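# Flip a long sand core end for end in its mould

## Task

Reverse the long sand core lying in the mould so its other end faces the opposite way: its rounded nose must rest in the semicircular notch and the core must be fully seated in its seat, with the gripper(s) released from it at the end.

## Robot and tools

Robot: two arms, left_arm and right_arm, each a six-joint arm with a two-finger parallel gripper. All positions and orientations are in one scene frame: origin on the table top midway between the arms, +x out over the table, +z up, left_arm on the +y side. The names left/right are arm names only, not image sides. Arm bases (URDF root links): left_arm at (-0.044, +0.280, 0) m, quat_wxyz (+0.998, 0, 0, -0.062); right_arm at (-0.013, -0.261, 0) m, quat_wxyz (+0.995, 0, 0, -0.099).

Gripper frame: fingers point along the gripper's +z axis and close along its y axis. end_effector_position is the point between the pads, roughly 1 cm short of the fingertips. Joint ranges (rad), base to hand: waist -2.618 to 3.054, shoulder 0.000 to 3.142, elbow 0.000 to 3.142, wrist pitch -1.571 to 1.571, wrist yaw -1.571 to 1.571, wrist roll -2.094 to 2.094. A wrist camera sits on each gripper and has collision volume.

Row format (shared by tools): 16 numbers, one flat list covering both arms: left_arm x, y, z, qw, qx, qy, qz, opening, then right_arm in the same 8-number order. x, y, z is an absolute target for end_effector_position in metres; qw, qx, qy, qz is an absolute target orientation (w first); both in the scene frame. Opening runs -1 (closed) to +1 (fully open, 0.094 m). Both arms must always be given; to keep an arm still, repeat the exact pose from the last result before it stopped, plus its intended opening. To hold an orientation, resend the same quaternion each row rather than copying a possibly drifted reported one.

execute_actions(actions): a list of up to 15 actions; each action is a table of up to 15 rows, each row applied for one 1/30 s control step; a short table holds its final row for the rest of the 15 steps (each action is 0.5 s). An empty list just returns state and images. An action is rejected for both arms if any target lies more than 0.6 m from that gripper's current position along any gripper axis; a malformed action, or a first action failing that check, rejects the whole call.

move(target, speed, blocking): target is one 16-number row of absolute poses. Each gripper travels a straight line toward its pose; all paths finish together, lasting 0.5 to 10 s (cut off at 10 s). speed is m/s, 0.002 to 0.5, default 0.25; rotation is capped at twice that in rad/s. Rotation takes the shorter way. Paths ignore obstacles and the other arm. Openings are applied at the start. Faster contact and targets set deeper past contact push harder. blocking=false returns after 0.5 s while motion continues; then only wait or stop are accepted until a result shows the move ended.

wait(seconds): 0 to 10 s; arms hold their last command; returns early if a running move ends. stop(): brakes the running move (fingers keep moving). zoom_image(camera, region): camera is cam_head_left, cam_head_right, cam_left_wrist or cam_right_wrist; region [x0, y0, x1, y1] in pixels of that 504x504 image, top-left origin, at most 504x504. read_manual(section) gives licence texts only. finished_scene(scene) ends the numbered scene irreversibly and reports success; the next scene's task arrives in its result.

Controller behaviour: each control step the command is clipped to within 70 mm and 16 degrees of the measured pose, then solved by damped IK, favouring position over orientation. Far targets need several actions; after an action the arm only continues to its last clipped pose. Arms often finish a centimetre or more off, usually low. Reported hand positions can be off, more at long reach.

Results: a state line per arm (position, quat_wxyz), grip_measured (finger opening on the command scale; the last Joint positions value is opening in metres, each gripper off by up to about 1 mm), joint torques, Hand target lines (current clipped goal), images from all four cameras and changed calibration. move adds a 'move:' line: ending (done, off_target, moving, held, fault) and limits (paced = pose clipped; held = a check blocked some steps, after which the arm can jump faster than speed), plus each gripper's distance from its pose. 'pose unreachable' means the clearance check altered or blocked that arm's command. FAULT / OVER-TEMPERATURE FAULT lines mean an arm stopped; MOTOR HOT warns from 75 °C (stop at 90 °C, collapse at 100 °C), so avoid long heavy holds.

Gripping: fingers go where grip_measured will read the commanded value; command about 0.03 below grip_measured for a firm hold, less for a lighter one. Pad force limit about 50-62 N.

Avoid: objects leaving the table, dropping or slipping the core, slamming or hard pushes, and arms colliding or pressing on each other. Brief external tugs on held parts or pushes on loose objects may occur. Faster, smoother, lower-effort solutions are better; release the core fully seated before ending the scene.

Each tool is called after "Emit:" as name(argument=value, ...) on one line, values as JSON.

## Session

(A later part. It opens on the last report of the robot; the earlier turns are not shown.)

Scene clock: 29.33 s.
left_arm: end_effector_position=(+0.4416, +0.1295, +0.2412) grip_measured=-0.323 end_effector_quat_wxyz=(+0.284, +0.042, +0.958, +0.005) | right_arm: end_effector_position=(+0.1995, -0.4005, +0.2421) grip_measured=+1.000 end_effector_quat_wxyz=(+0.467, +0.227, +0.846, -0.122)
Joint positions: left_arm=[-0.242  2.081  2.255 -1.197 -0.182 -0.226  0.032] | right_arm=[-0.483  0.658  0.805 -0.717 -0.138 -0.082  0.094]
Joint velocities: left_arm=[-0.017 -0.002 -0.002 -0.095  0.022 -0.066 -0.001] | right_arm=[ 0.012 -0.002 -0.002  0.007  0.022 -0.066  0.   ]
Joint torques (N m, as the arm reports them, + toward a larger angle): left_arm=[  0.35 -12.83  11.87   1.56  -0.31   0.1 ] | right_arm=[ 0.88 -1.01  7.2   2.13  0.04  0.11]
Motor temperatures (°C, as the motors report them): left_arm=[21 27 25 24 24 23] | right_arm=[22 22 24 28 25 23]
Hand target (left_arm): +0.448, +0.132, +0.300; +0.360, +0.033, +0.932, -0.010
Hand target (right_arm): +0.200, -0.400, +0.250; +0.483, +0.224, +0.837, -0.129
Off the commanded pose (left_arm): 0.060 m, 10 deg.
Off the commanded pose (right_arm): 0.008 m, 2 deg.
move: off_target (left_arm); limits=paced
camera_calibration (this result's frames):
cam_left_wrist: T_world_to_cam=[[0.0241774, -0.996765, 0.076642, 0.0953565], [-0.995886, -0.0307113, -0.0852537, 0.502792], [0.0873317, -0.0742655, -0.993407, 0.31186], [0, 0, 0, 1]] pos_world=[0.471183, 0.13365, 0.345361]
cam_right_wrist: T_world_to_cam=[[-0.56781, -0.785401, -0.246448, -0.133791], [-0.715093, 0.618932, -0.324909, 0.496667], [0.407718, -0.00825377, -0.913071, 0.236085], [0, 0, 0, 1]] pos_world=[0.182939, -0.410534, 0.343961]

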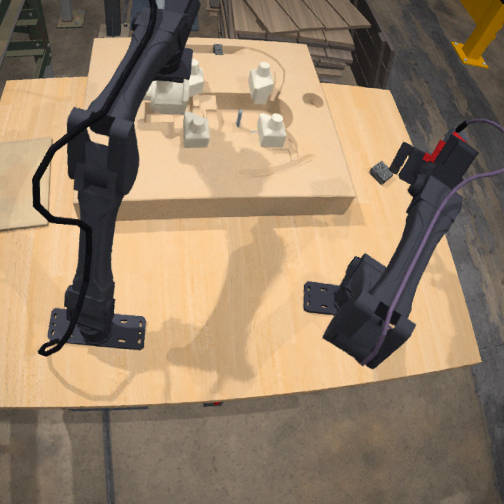

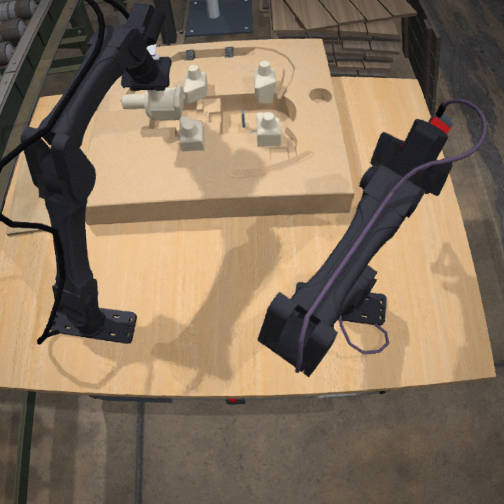

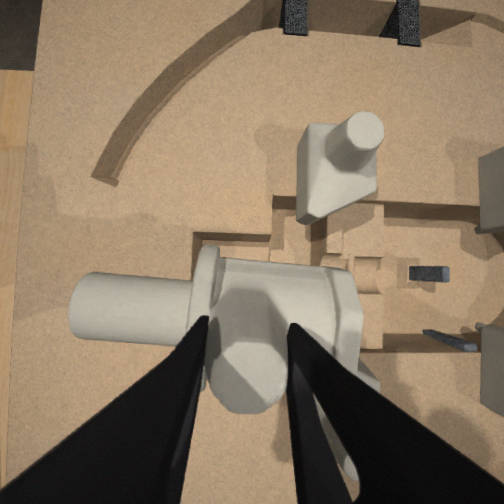

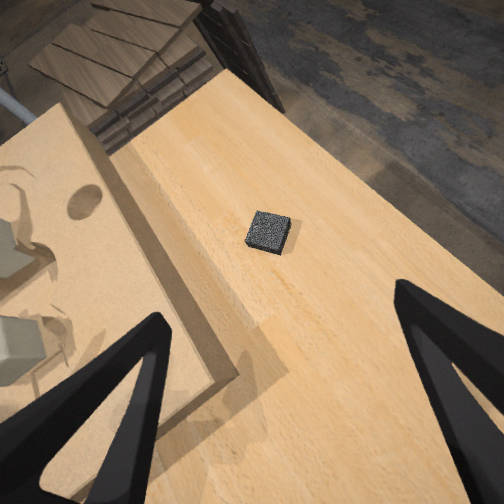

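Emit:
move(target=[0.40,0.21,0.31,0.34,0.0328,0.94,-0.0119,-0.37, 0.2,-0.4,0.25,0.483,0.224,0.837,-0.129,1], speed=0.12)

Emit:
move(target=[0.27,0.18,0.30,0.2346,0.4082,0.8754,-0.1094,-0.37, 0.2,-0.4,0.25,0.483,0.224,0.837,-0.129,1], speed=0.15)

Scene clock: 31.03 s.
left_arm: end_effector_position=(+0.3885, +0.2105, +0.2626) grip_measured=-0.323 end_effector_quat_wxyz=(+0.259, +0.037, +0.965, +0.001) | right_arm: end_effector_position=(+0.1995, -0.4005, +0.2421) grip_measured=+1.000 end_effector_quat_wxyz=(+0.467, +0.227, +0.846, -0.122)
Joint positions: left_arm=[-0.07   1.822  2.005 -1.235 -0.078 -0.095  0.032] | right_arm=[-0.483  0.658  0.805 -0.717 -0.138 -0.082  0.094]
Joint velocities: left_arm=[ 0.002 -0.002 -0.002 -0.022 -0.022  0.022  0.003] | right_arm=[ 0.002 -0.012 -0.002  0.022 -0.007  0.037  0.   ]
Joint torques (N m, as the arm reports them, + toward a larger angle): left_arm=[  0.21 -11.83   7.74   1.86  -0.11   0.04] | right_arm=[ 0.62 -1.2   7.05  2.12  0.01  0.06]
Motor temperatures (°C, as the motors report them): left_arm=[21 27 25 25 24 23] | right_arm=[22 22 24 29 25 23]
Hand target (left_arm): +0.395, +0.211, +0.311; +0.340, +0.034, +0.940, -0.009
Hand target (right_arm): +0.200, -0.400, +0.250; +0.483, +0.224, +0.837, -0.129
Off the commanded pose (left_arm): 0.049 m, 10 deg.
Off the commanded pose (right_arm): 0.008 m, 2 deg.
move: off_target (left_arm)
camera_calibration (this result's frames):
cam_left_wrist: T_world_to_cam=[[0.0364155, -0.995806, 0.083926, 0.168899], [-0.998672, -0.0393244, -0.0332708, 0.443514], [0.0364316, -0.082603, -0.995916, 0.365934], [0, 0, 0, 1]] pos_world=[0.423443, 0.215859, 0.365021]
cam_right_wrist: T_world_to_cam=[[-0.56781, -0.785401, -0.246448, -0.133791], [-0.715093, 0.618932, -0.324909, 0.496667], [0.407718, -0.00825377, -0.913071, 0.236085], [0, 0, 0, 1]] pos_world=[0.182939, -0.410534, 0.343961]

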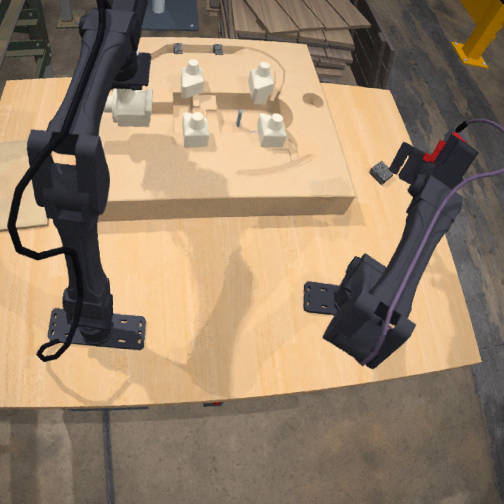

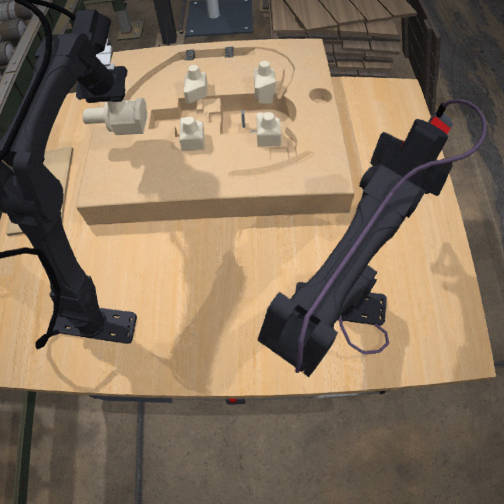

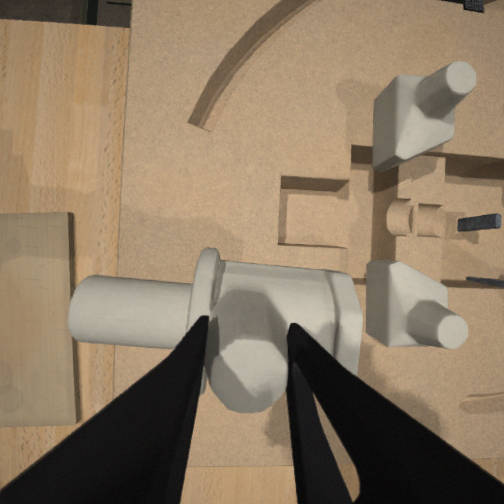

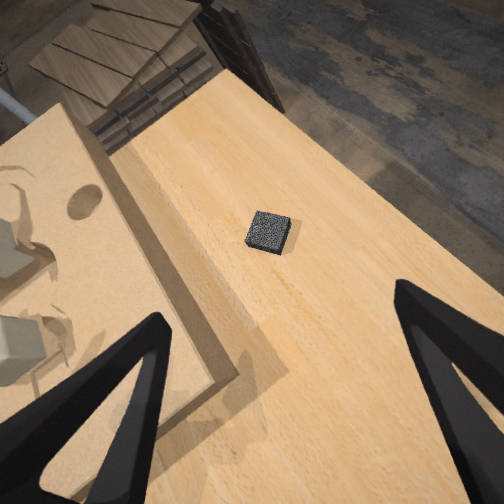

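Scene clock: 34.17 s.
left_arm: end_effector_position=(+0.2685, +0.1864, +0.2663) grip_measured=-0.323 end_effector_quat_wxyz=(+0.174, +0.403, +0.893, -0.104) | right_arm: end_effector_position=(+0.1995, -0.4005, +0.2421) grip_measured=+1.000 end_effector_quat_wxyz=(+0.467, +0.227, +0.846, -0.122)
Joint positions: left_arm=[-0.01   1.612  1.845 -1.52   0.296  0.672  0.032] | right_arm=[-0.483  0.658  0.805 -0.717 -0.138 -0.082  0.094]
Joint velocities: left_arm=[-0.012  0.002  0.007 -0.022 -0.022  0.051 -0.001] | right_arm=[ 0.007 -0.007 -0.012 -0.022  0.007 -0.007  0.   ]
Joint torques (N m, as the arm reports them, + toward a larger angle): left_arm=[ 0.69 -8.91  8.53  1.06  0.79  0.01] | right_arm=[ 0.54 -1.13  7.26  2.09  0.04  0.09]
Motor temperatures (°C, as the motors report them): left_arm=[21 27 25 25 24 23] | right_arm=[22 22 24 29 25 23]
Hand target (left_arm): +0.267, +0.181, +0.299; +0.237, +0.409, +0.875, -0.108
Hand target (right_arm): +0.200, -0.400, +0.250; +0.483, +0.224, +0.837, -0.129
Off the commanded pose (left_arm): 0.034 m, 7 deg.
Off the commanded pose (right_arm): 0.008 m, 2 deg.
move: off_target (left_arm)
camera_calibration (this result's frames):
cam_left_wrist: T_world_to_cam=[[-0.665811, -0.733759, 0.135253, 0.274956], [-0.729029, 0.678359, 0.0913549, 0.083427], [-0.158782, -0.0377781, -0.986591, 0.413586], [0, 0, 0, 1]] pos_world=[0.309559, 0.160782, 0.36323]
cam_right_wrist: T_world_to_cam=[[-0.56781, -0.785401, -0.246448, -0.133791], [-0.715093, 0.618932, -0.324909, 0.496667], [0.407718, -0.00825377, -0.913071, 0.236085], [0, 0, 0, 1]] pos_world=[0.182939, -0.410534, 0.343961]

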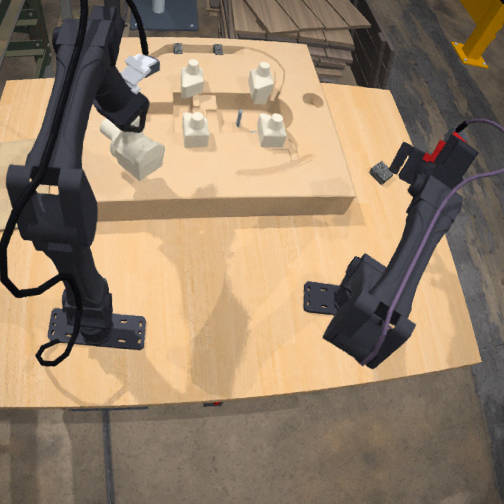

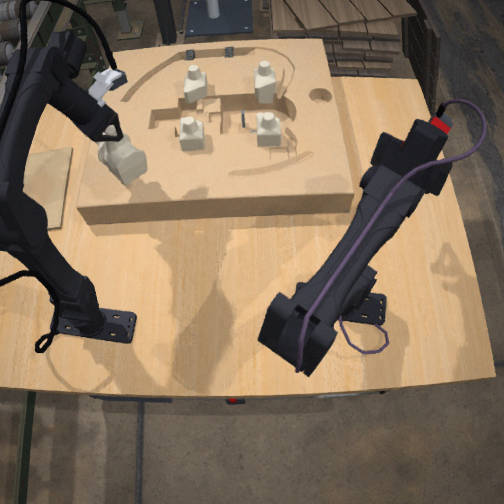

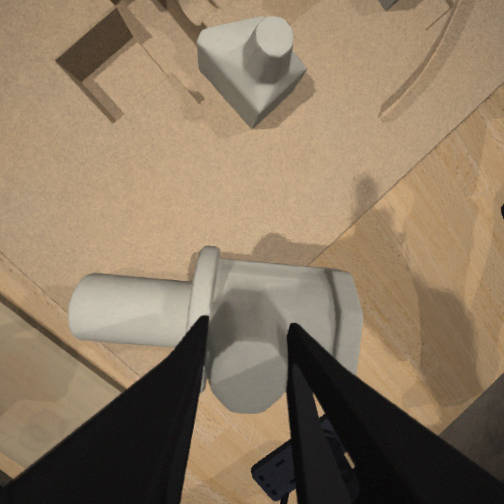

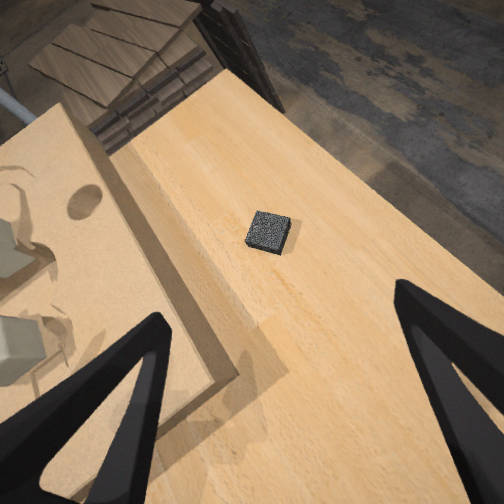

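Emit:
move(target=[0.10,0.06,0.24,0.26,0.455,0.84,-0.14,-0.37, 0.2,-0.4,0.25,0.483,0.224,0.837,-0.129,1], speed=0.18)

Emit:
move(target=[0.10,0.06,0.17,0.0990,0.8924,0.3696,-0.2391,-0.37, 0.2,-0.4,0.25,0.483,0.224,0.837,-0.129,1], speed=0.3)

Scene clock: 37.40 s.
left_arm: end_effector_position=(+0.0890, +0.0767, +0.2136) grip_measured=-0.323 end_effector_quat_wxyz=(+0.187, +0.463, +0.859, -0.112) | right_arm: end_effector_position=(+0.1995, -0.4005, +0.2421) grip_measured=+1.000 end_effector_quat_wxyz=(+0.467, +0.227, +0.846, -0.122)
Joint positions: left_arm=[-0.854  1.099  1.201 -1.234  0.023  0.007  0.032] | right_arm=[-0.483  0.658  0.805 -0.717 -0.138 -0.082  0.094]
Joint velocities: left_arm=[-0.002 -0.002 -0.007 -0.081 -0.095 -0.051  0.   ] | right_arm=[-0.012 -0.017 -0.007 -0.037  0.022  0.037  0.   ]
Joint torques (N m, as the arm reports them, + toward a larger angle): left_arm=[-0.77 -4.94  7.66  1.78 -0.03 -0.08] | right_arm=[ 0.74 -1.08  7.12  2.09  0.07  0.06]
Motor temperatures (°C, as the motors report them): left_arm=[21 27 25 25 24 23] | right_arm=[22 21 24 29 25 23]
Hand target (left_arm): +0.097, +0.063, +0.242; +0.254, +0.454, +0.841, -0.147
Hand target (right_arm): +0.200, -0.400, +0.250; +0.483, +0.224, +0.837, -0.129
Off the commanded pose (left_arm): 0.033 m, 9 deg.
Off the commanded pose (right_arm): 0.008 m, 2 deg.
move: off_target (left_arm)
camera_calibration (this result's frames):
cam_left_wrist: T_world_to_cam=[[-0.763266, -0.63616, 0.112807, 0.0880314], [-0.634569, 0.770965, 0.0541797, 0.0242243], [-0.121437, -0.0302302, -0.992139, 0.326238], [0, 0, 0, 1]] pos_world=[0.122181, 0.0471882, 0.31243]
cam_right_wrist: T_world_to_cam=[[-0.56781, -0.785401, -0.246448, -0.133791], [-0.715093, 0.618932, -0.324909, 0.496667], [0.407718, -0.00825377, -0.913071, 0.236085], [0, 0, 0, 1]] pos_world=[0.182939, -0.410534, 0.343961]

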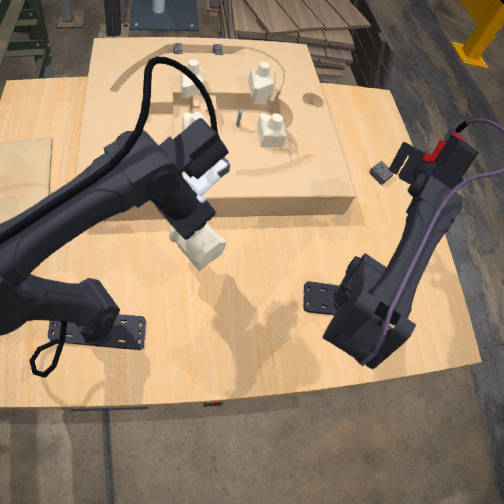

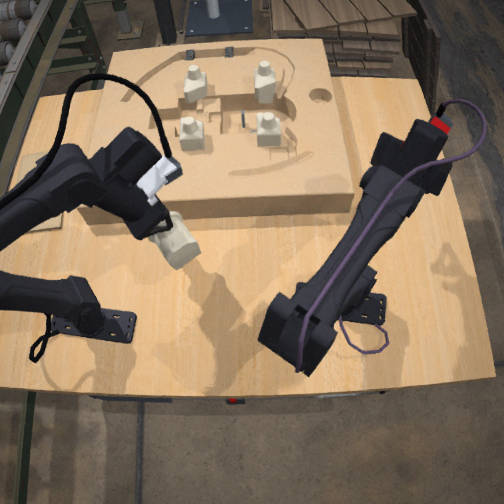

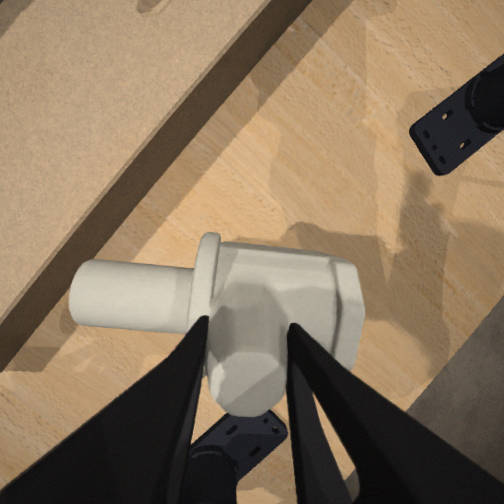

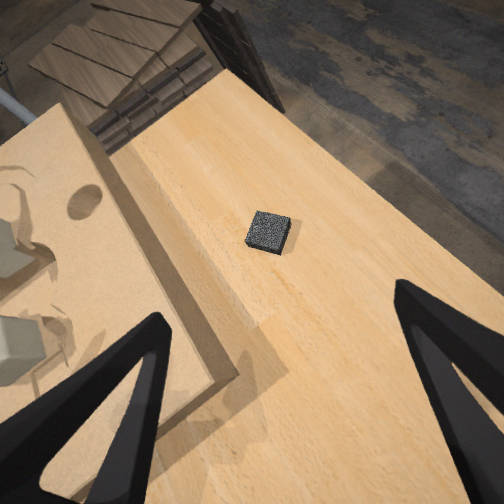

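Scene clock: 40.30 s.
left_arm: end_effector_position=(+0.1056, +0.0691, +0.1474) grip_measured=-0.322 end_effector_quat_wxyz=(+0.076, +0.900, +0.375, -0.211) | right_arm: end_effector_position=(+0.1995, -0.4005, +0.2421) grip_measured=+1.000 end_effector_quat_wxyz=(+0.467, +0.227, +0.846, -0.122)
Joint positions: left_arm=[-0.533  1.552  1.293 -1.396  0.444  1.715  0.032] | right_arm=[-0.483  0.658  0.805 -0.717 -0.138 -0.082  0.094]
Joint velocities: left_arm=[ 0.022 -0.007 -0.017 -0.022 -0.081  0.139 -0.   ] | right_arm=[ 0.002  0.007 -0.007  0.037 -0.007 -0.007  0.   ]
Joint torques (N m, as the arm reports them, + toward a larger angle): left_arm=[ 0.85 -5.43 10.39 -0.08  1.2   0.03] | right_arm=[ 0.69 -1.07  7.3   2.15  0.06  0.1 ]
Motor temperatures (°C, as the motors report them): left_arm=[21 27 25 25 25 23] | right_arm=[22 21 25 30 25 23]
Hand target (left_arm): +0.102, +0.060, +0.169; +0.104, +0.892, +0.371, -0.235
Hand target (right_arm): +0.200, -0.400, +0.250; +0.483, +0.224, +0.837, -0.129
Off the commanded pose (left_arm): 0.025 m, 4 deg.
Off the commanded pose (right_arm): 0.008 m, 2 deg.
move: off_target (left_arm)
camera_calibration (this result's frames):
cam_left_wrist: T_world_to_cam=[[-0.778186, 0.616917, 0.117644, 0.0176208], [0.624663, 0.779691, 0.0433418, -0.0877079], [-0.0649878, 0.107216, -0.99211, 0.246906], [0, 0, 0, 1]] pos_world=[0.084546, 0.0310422, 0.246686]
cam_right_wrist: T_world_to_cam=[[-0.56781, -0.785401, -0.246448, -0.133791], [-0.715093, 0.618932, -0.324909, 0.496667], [0.407718, -0.00825377, -0.913071, 0.236085], [0, 0, 0, 1]] pos_world=[0.182939, -0.410534, 0.343961]

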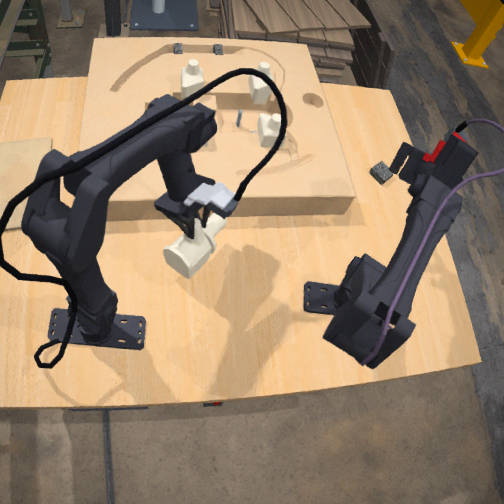

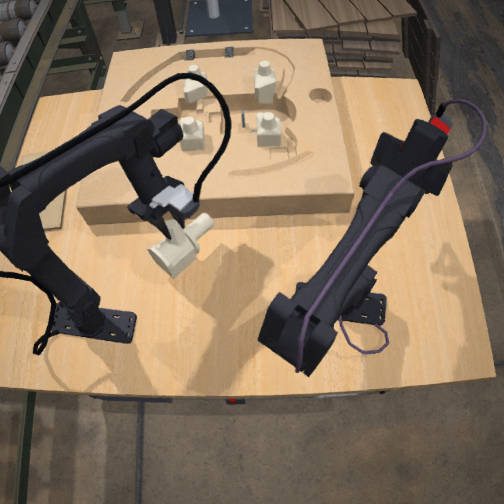

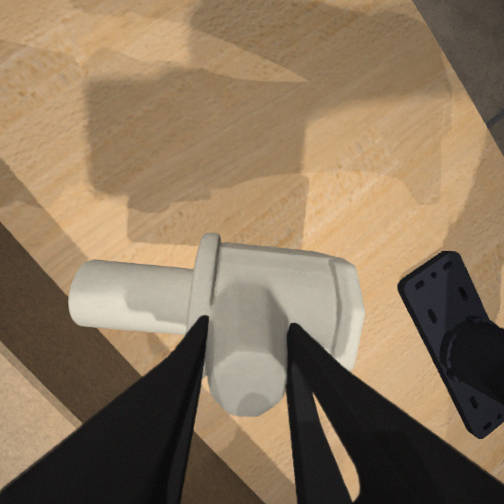

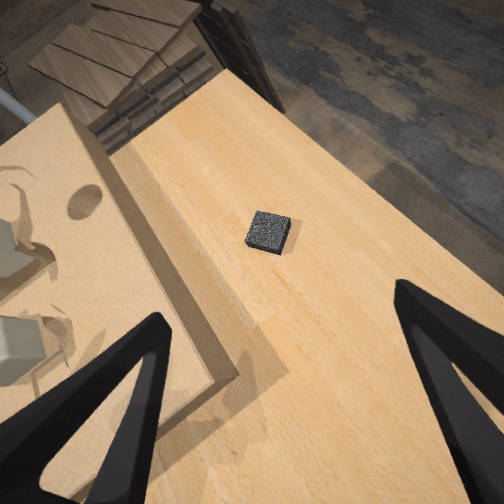

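Emit:
move(target=[0.10,0.06,0.135,0.0670,0.9330,0.25,-0.25,-0.37, 0.2,-0.4,0.25,0.483,0.224,0.837,-0.129,1], speed=0.1)

Emit:
move(target=[0.10,0.06,0.112,0.0670,0.9330,0.25,-0.25,-0.37, 0.2,-0.4,0.25,0.483,0.224,0.837,-0.129,1], speed=0.03)

Scene clock: 42.43 s.
left_arm: end_effector_position=(+0.1111, +0.0684, +0.1154) grip_measured=-0.322 end_effector_quat_wxyz=(+0.052, +0.940, +0.255, -0.221) | right_arm: end_effector_position=(+0.1995, -0.4005, +0.2421) grip_measured=+1.000 end_effector_quat_wxyz=(+0.467, +0.227, +0.846, -0.122)
Joint positions: left_arm=[-0.539  1.68   1.293 -1.379  0.417  1.989  0.032] | right_arm=[-0.483  0.658  0.805 -0.717 -0.138 -0.082  0.094]
Joint velocities: left_arm=[ 0.002 -0.012 -0.012 -0.037 -0.037 -0.037 -0.001] | right_arm=[-0.002 -0.012  0.017 -0.007  0.022  0.066  0.   ]
Joint torques (N m, as the arm reports them, + toward a larger angle): left_arm=[-0.74 -6.26  9.07 -0.41  1.06  0.03] | right_arm=[ 0.55 -1.11  7.1   2.13  0.02  0.06]
Motor temperatures (°C, as the motors report them): left_arm=[21 26 25 25 25 23] | right_arm=[22 21 25 30 25 23]
Hand target (left_arm): +0.101, +0.060, +0.134; +0.069, +0.933, +0.251, -0.249
Hand target (right_arm): +0.200, -0.400, +0.250; +0.483, +0.224, +0.837, -0.129
Off the commanded pose (left_arm): 0.024 m, 4 deg.
Off the commanded pose (right_arm): 0.008 m, 2 deg.
move: off_target (left_arm)
camera_calibration (this result's frames):
cam_left_wrist: T_world_to_cam=[[-0.595254, 0.795626, 0.112486, -0.00580112], [0.802634, 0.595366, 0.0362921, -0.095579], [-0.0380953, 0.111888, -0.99299, 0.212353], [0, 0, 0, 1]] pos_world=[0.0813515, 0.0377603, 0.214986]
cam_right_wrist: T_world_to_cam=[[-0.56781, -0.785401, -0.246448, -0.133791], [-0.715093, 0.618932, -0.324909, 0.496667], [0.407718, -0.00825377, -0.913071, 0.236085], [0, 0, 0, 1]] pos_world=[0.182939, -0.410534, 0.343961]

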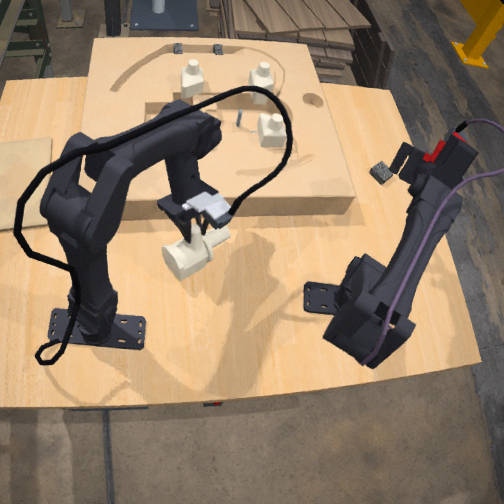

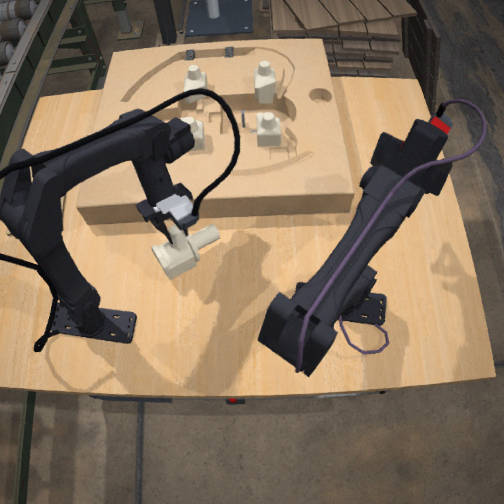

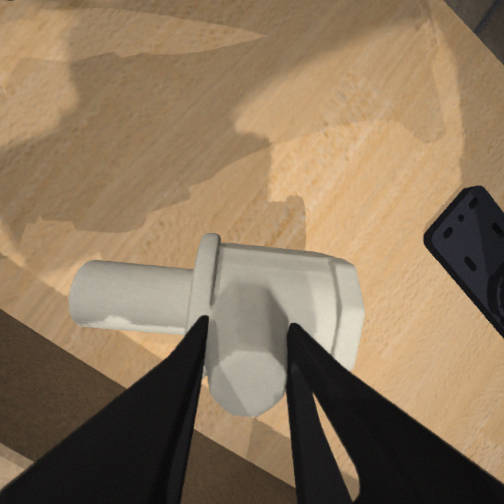

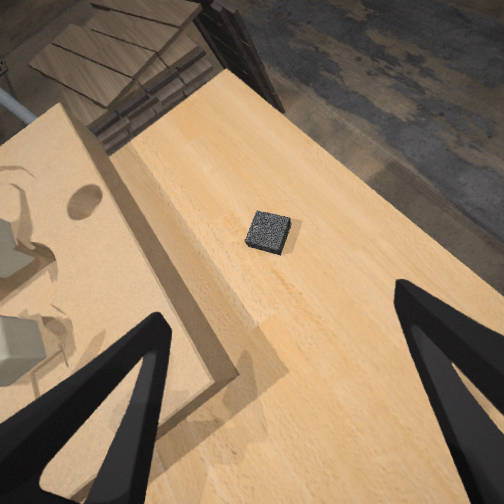

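Scene clock: 43.80 s.
left_arm: end_effector_position=(+0.1168, +0.0643, +0.1051) grip_measured=-0.322 end_effector_quat_wxyz=(+0.059, +0.942, +0.252, -0.214) | right_arm: end_effector_position=(+0.1995, -0.4005, +0.2421) grip_measured=+1.000 end_effector_quat_wxyz=(+0.467, +0.227, +0.846, -0.122)
Joint positions: left_arm=[-0.539  1.694  1.272 -1.323  0.415  1.992  0.032] | right_arm=[-0.483  0.658  0.805 -0.717 -0.138 -0.082  0.094]
Joint velocities: left_arm=[ 0.012  0.002 -0.022 -0.037 -0.007 -0.037  0.001] | right_arm=[-0.022  0.022  0.002 -0.007 -0.066 -0.081  0.   ]
Joint torques (N m, as the arm reports them, + toward a larger angle): left_arm=[-0.87 -6.41  4.53 -0.16  1.13  0.04] | right_arm=[ 0.51 -1.33  7.15  2.11  0.05  0.11]
Motor temperatures (°C, as the motors report them): left_arm=[21 26 25 25 25 23] | right_arm=[22 21 25 30 25 23]
Hand target (left_arm): +0.101, +0.060, +0.112; +0.067, +0.933, +0.251, -0.249
Hand target (right_arm): +0.200, -0.400, +0.250; +0.483, +0.224, +0.837, -0.129
Off the commanded pose (left_arm): 0.019 m, 4 deg.
Off the commanded pose (right_arm): 0.008 m, 2 deg.
move: off_target (left_arm)
camera_calibration (this result's frames):
cam_left_wrist: T_world_to_cam=[[-0.594897, 0.798513, 0.0920586, 0.00384156], [0.803554, 0.593643, 0.0434605, -0.0981027], [-0.0199462, 0.0998286, -0.994805, 0.201655], [0, 0, 0, 1]] pos_world=[0.0851384, 0.0350396, 0.204517]
cam_right_wrist: T_world_to_cam=[[-0.56781, -0.785401, -0.246448, -0.133791], [-0.715093, 0.618932, -0.324909, 0.496667], [0.407718, -0.00825377, -0.913071, 0.236085], [0, 0, 0, 1]] pos_world=[0.182939, -0.410534, 0.343961]

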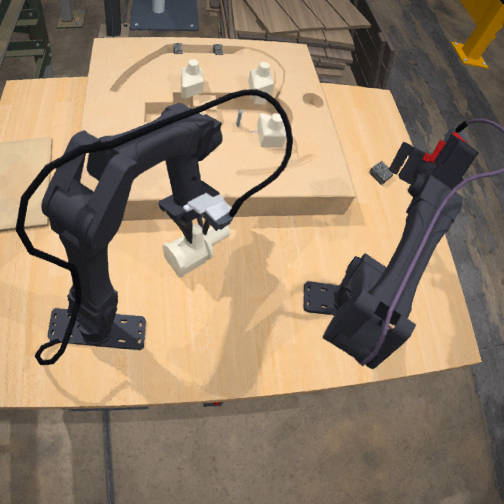

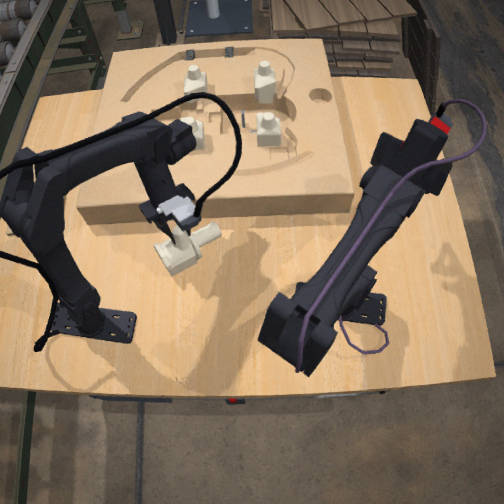

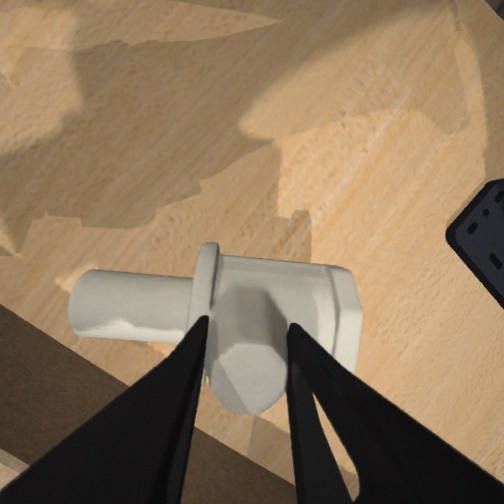

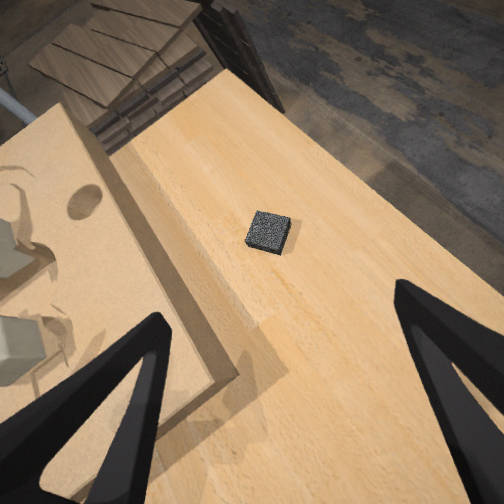

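Emit:
move(target=[0.116,0.064,0.11,0.059,0.942,0.252,-0.214,0.35, 0.2,-0.4,0.25,0.483,0.224,0.837,-0.129,1], speed=0.03)

Emit:
move(target=[0.116,0.064,0.17,0.059,0.942,0.252,-0.214,0.35, 0.2,-0.4,0.25,0.483,0.224,0.837,-0.129,1], speed=0.12)

Scene clock: 45.00 s.
left_arm: end_effector_position=(+0.1170, +0.0651, +0.1048) grip_measured=+0.348 end_effector_quat_wxyz=(+0.058, +0.942, +0.252, -0.213) | right_arm: end_effector_position=(+0.1995, -0.4005, +0.2421) grip_measured=+1.000 end_effector_quat_wxyz=(+0.467, +0.227, +0.846, -0.122)
Joint positions: left_arm=[-0.539  1.694  1.272 -1.324  0.41   1.992  0.063] | right_arm=[-0.483  0.658  0.805 -0.717 -0.138 -0.082  0.094]
Joint velocities: left_arm=[-0.007 -0.007 -0.012  0.007  0.007 -0.022 -0.   ] | right_arm=[-0.007 -0.002 -0.007  0.037 -0.037 -0.051  0.   ]
Joint torques (N m, as the arm reports them, + toward a larger angle): left_arm=[-0.29 -6.04  6.77  0.01  0.33 -0.05] | right_arm=[ 0.65 -1.07  7.09  2.08  0.02  0.09]
Motor temperatures (°C, as the motors report them): left_arm=[21 26 25 25 25 23] | right_arm=[22 21 25 30 25 23]
Hand target (left_arm): +0.116, +0.064, +0.110; +0.059, +0.942, +0.252, -0.214
Hand target (right_arm): +0.200, -0.400, +0.250; +0.483, +0.224, +0.837, -0.129
Off the commanded pose (left_arm): 0.005 m, 0 deg.
Off the commanded pose (right_arm): 0.008 m, 2 deg.
move: done
camera_calibration (this result's frames):
cam_left_wrist: T_world_to_cam=[[-0.594463, 0.798613, 0.0939796, 0.00318939], [0.803928, 0.592819, 0.0475927, -0.0991702], [-0.0177048, 0.103845, -0.994436, 0.200735], [0, 0, 0, 1]] pos_world=[0.0851757, 0.0353976, 0.204038]
cam_right_wrist: T_world_to_cam=[[-0.56781, -0.785401, -0.246448, -0.133791], [-0.715093, 0.618932, -0.324909, 0.496667], [0.407718, -0.00825377, -0.913071, 0.236085], [0, 0, 0, 1]] pos_world=[0.182939, -0.410534, 0.343961]

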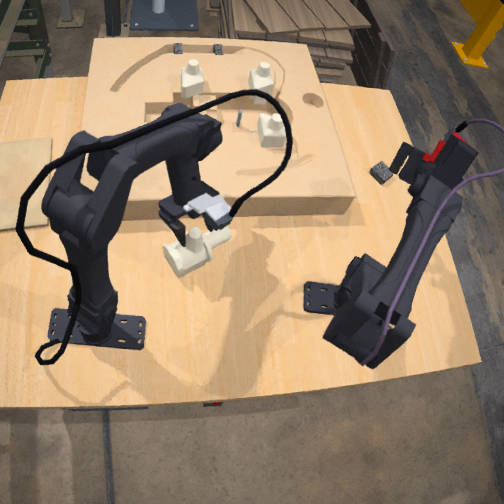

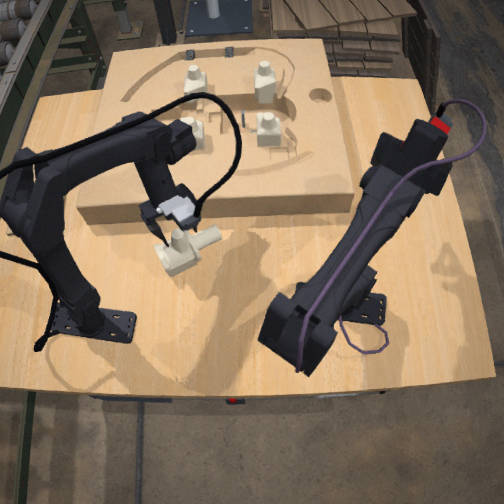

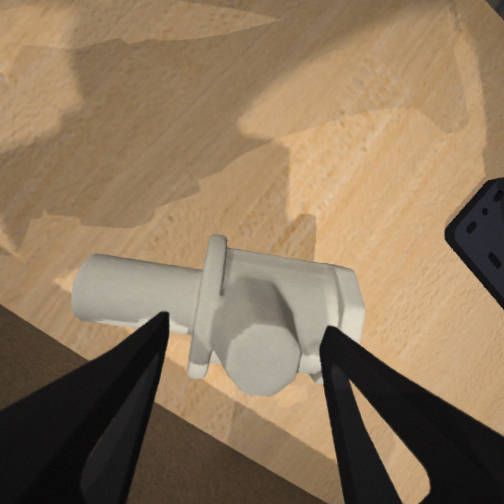

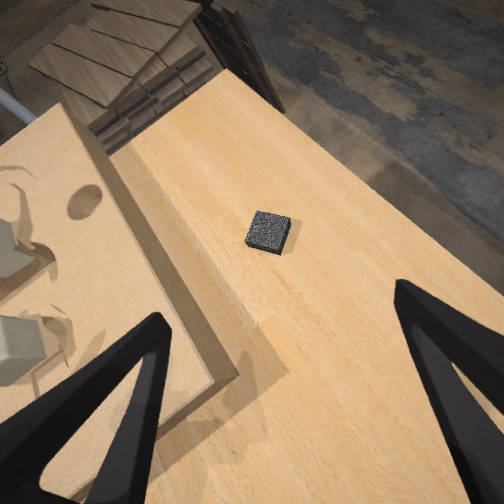

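Scene clock: 46.10 s.
left_arm: end_effector_position=(+0.1156, +0.0671, +0.1560) grip_measured=+0.348 end_effector_quat_wxyz=(+0.045, +0.941, +0.255, -0.219) | right_arm: end_effector_position=(+0.1995, -0.4005, +0.2421) grip_measured=+1.000 end_effector_quat_wxyz=(+0.467, +0.227, +0.846, -0.122)
Joint positions: left_arm=[-0.539  1.694  1.472 -1.552  0.406  1.992  0.063] | right_arm=[-0.483  0.658  0.805 -0.717 -0.138 -0.082  0.094]
Joint velocities: left_arm=[ 0.002 -0.027 -0.017  0.007  0.125  0.066 -0.001] | right_arm=[-0.017  0.002 -0.002  0.007  0.037 -0.125  0.   ]
Joint torques (N m, as the arm reports them, + toward a larger angle): left_arm=[-0.27 -7.37  7.91 -0.07  0.35 -0.08] | right_arm=[ 0.63 -1.28  7.2   2.09  0.02  0.1 ]
Motor temperatures (°C, as the motors report them): left_arm=[21 26 25 24 25 23] | right_arm=[22 21 25 30 25 23]
Hand target (left_arm): +0.115, +0.065, +0.169; +0.061, +0.942, +0.253, -0.212
Hand target (right_arm): +0.200, -0.400, +0.250; +0.483, +0.224, +0.837, -0.129
Off the commanded pose (left_arm): 0.014 m, 2 deg.
Off the commanded pose (right_arm): 0.008 m, 2 deg.
joint sent to its limit (left arm) — the command would take joint 4 (wrist pitch) past its lower limit, so that joint was sent only as far as its limit.
move: off_target (left_arm)
camera_calibration (this result's frames):
cam_left_wrist: T_world_to_cam=[[-0.591701, 0.796854, 0.122123, -0.00869307], [0.805299, 0.591239, 0.043932, -0.101106], [-0.0371964, 0.12434, -0.991542, 0.251862], [0, 0, 0, 1]] pos_world=[0.0856454, 0.0353885, 0.255235]
cam_right_wrist: T_world_to_cam=[[-0.56781, -0.785401, -0.246448, -0.133791], [-0.715093, 0.618932, -0.324909, 0.496667], [0.407718, -0.00825377, -0.913071, 0.236085], [0, 0, 0, 1]] pos_world=[0.182939, -0.410534, 0.343961]

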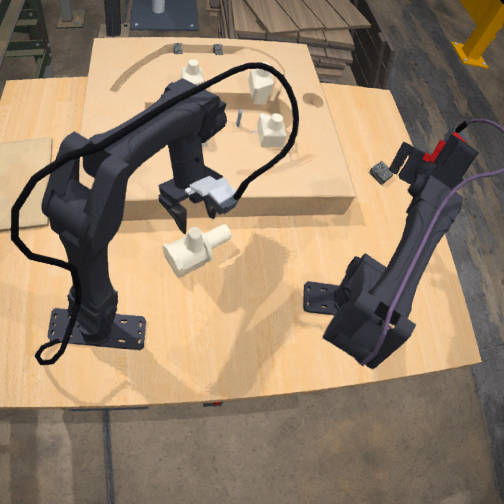

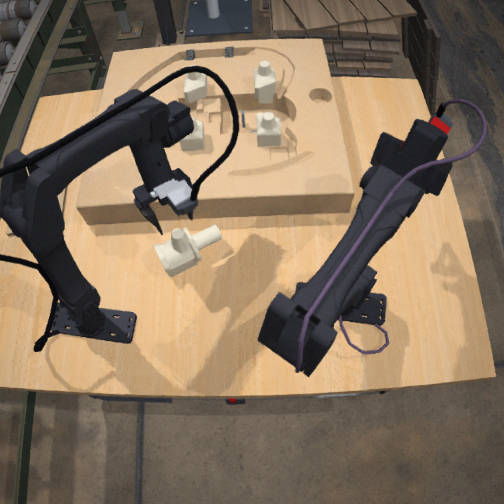

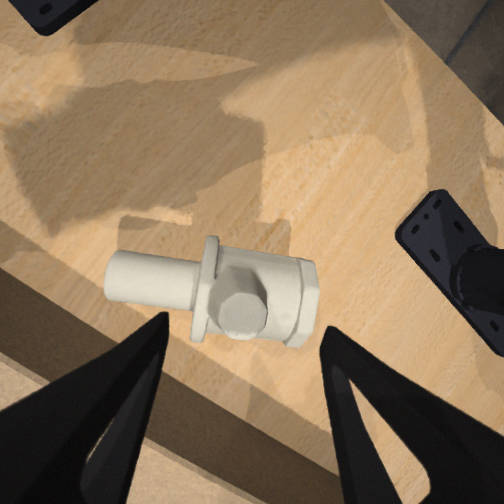

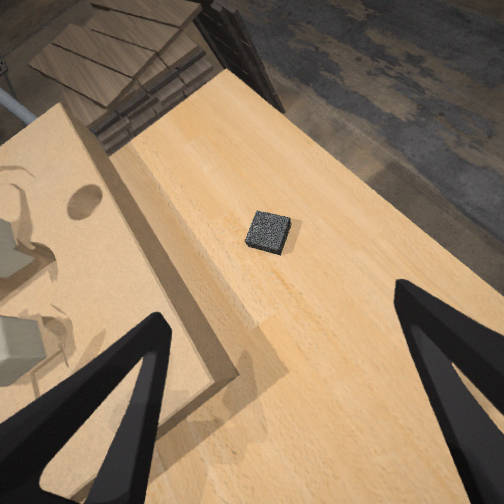

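Emit:
move(target=[0.10,0.07,0.175,0.2536,0.5124,0.8044,-0.1616,0.35, 0.2,-0.4,0.25,0.483,0.224,0.837,-0.129,1], speed=0.4)

Emit:
move(target=[0.07,0.056,0.155,0.3794,-0.1206,0.9160,0.0499,0.35, 0.2,-0.4,0.25,0.483,0.224,0.837,-0.129,1], speed=0.4)

Scene clock: 49.83 s.
left_arm: end_effector_position=(+0.1001, +0.0703, +0.1750) grip_measured=+0.348 end_effector_quat_wxyz=(+0.240, +0.518, +0.806, -0.157) | right_arm: end_effector_position=(+0.1995, -0.4005, +0.2421) grip_measured=+1.000 end_effector_quat_wxyz=(+0.467, +0.227, +0.846, -0.122)
Joint positions: left_arm=[-0.739  0.984  0.923 -0.947  0.156  0.235  0.063] | right_arm=[-0.483  0.658  0.805 -0.717 -0.138 -0.082  0.094]
Joint velocities: left_arm=[-0.012 -0.002 -0.012 -0.051 -0.037 -0.154 -0.001] | right_arm=[-0.017  0.002 -0.022 -0.037 -0.081  0.007  0.   ]
Joint torques (N m, as the arm reports them, + toward a larger angle): left_arm=[-0.85 -3.02  5.46  1.3   0.   -0.11] | right_arm=[ 0.76 -1.09  7.12  2.1   0.07  0.14]
Motor temperatures (°C, as the motors report them): left_arm=[21 26 25 24 25 23] | right_arm=[22 21 25 31 25 23]
Hand target (left_arm): +0.098, +0.071, +0.177; +0.251, +0.517, +0.803, -0.159
Hand target (right_arm): +0.200, -0.400, +0.250; +0.483, +0.224, +0.837, -0.129
Off the commanded pose (left_arm): 0.000 m, 2 deg.
Off the commanded pose (right_arm): 0.008 m, 2 deg.
move: done
camera_calibration (this result's frames):
cam_left_wrist: T_world_to_cam=[[-0.857495, -0.501762, 0.113738, 0.0966268], [-0.511771, 0.854562, -0.0883948, 0.0450515], [-0.0528434, -0.134006, -0.989571, 0.289054], [0, 0, 0, 1]] pos_world=[0.121188, 0.0487194, 0.279032]
cam_right_wrist: T_world_to_cam=[[-0.56781, -0.785401, -0.246448, -0.133791], [-0.715093, 0.618932, -0.324909, 0.496667], [0.407718, -0.00825377, -0.913071, 0.236085], [0, 0, 0, 1]] pos_world=[0.182939, -0.410534, 0.343961]

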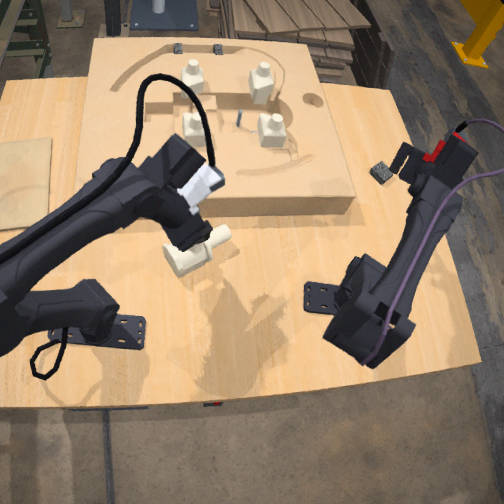

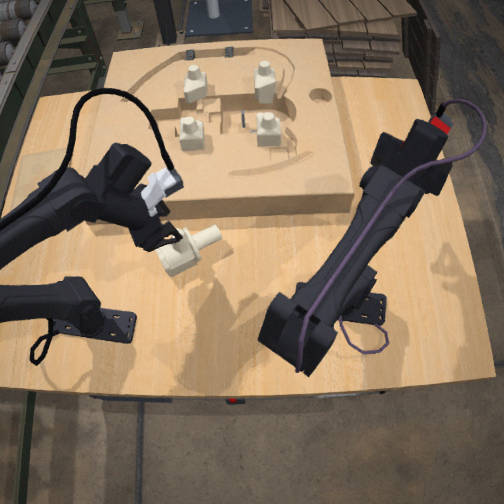

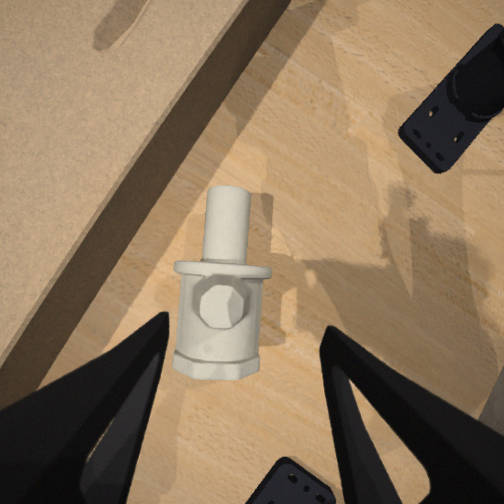

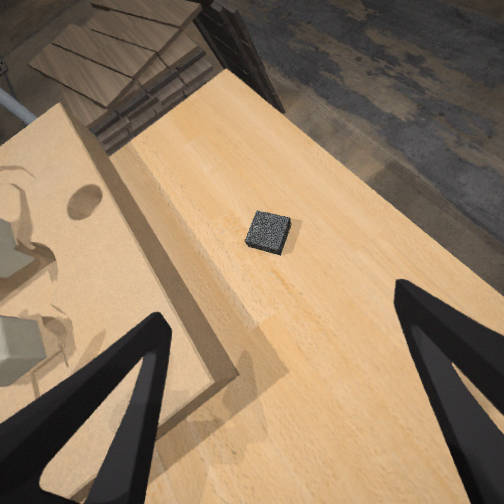

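Scene clock: 52.33 s.
left_arm: end_effector_position=(+0.0685, +0.0614, +0.1446) grip_measured=+0.348 end_effector_quat_wxyz=(+0.360, -0.125, +0.923, +0.060) | right_arm: end_effector_position=(+0.1995, -0.4005, +0.2421) grip_measured=+1.000 end_effector_quat_wxyz=(+0.467, +0.227, +0.846, -0.122)
Joint positions: left_arm=[-1.462  1.589  1.191 -1.451 -0.702 -1.957  0.063] | right_arm=[-0.483  0.658  0.805 -0.717 -0.138 -0.082  0.094]
Joint velocities: left_arm=[ 0.002 -0.012  0.012 -0.007 -0.022 -0.051 -0.001] | right_arm=[-0.027  0.002 -0.012  0.007 -0.022 -0.022  0.   ]
Joint torques (N m, as the arm reports them, + toward a larger angle): left_arm=[-0.79 -3.94  8.13 -0.12 -0.6  -0.11] | right_arm=[ 0.65 -1.04  7.07  2.09  0.04  0.11]
Motor temperatures (°C, as the motors report them): left_arm=[21 25 25 24 25 23] | right_arm=[22 21 25 31 25 23]
Hand target (left_arm): +0.069, +0.056, +0.151; +0.367, -0.123, +0.920, +0.057
Hand target (right_arm): +0.200, -0.400, +0.250; +0.483, +0.224, +0.837, -0.129
Off the commanded pose (left_arm): 0.012 m, 3 deg.
Off the commanded pose (right_arm): 0.008 m, 2 deg.
move: off_target (left_arm)
camera_calibration (this result's frames):
cam_left_wrist: T_world_to_cam=[[0.349538, -0.931121, 0.104102, 0.0136479], [-0.89629, -0.364676, -0.25234, 0.158749], [0.272923, -0.0051029, -0.962022, 0.221968], [0, 0, 0, 1]] pos_world=[0.0769342, 0.0717323, 0.252176]
cam_right_wrist: T_world_to_cam=[[-0.56781, -0.785401, -0.246448, -0.133791], [-0.715093, 0.618932, -0.324909, 0.496667], [0.407718, -0.00825377, -0.913071, 0.236085], [0, 0, 0, 1]] pos_world=[0.182939, -0.410534, 0.343961]

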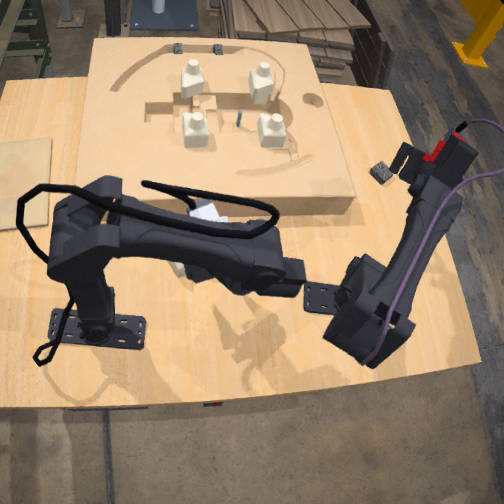

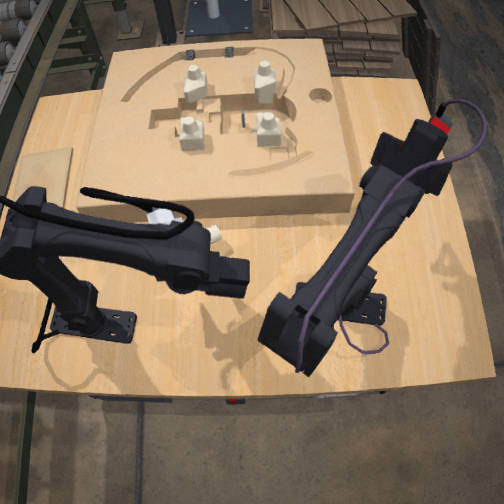

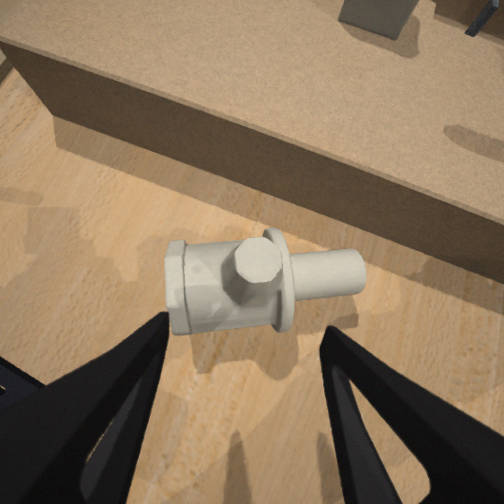

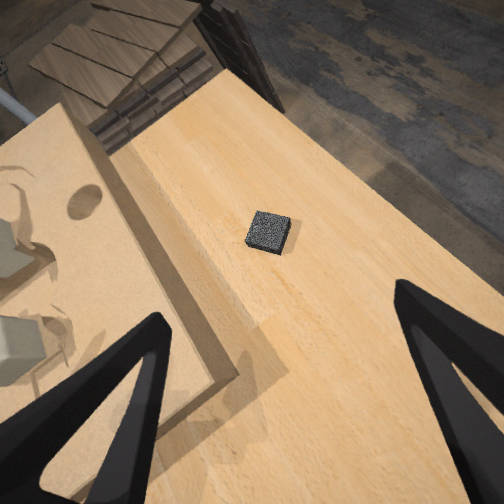

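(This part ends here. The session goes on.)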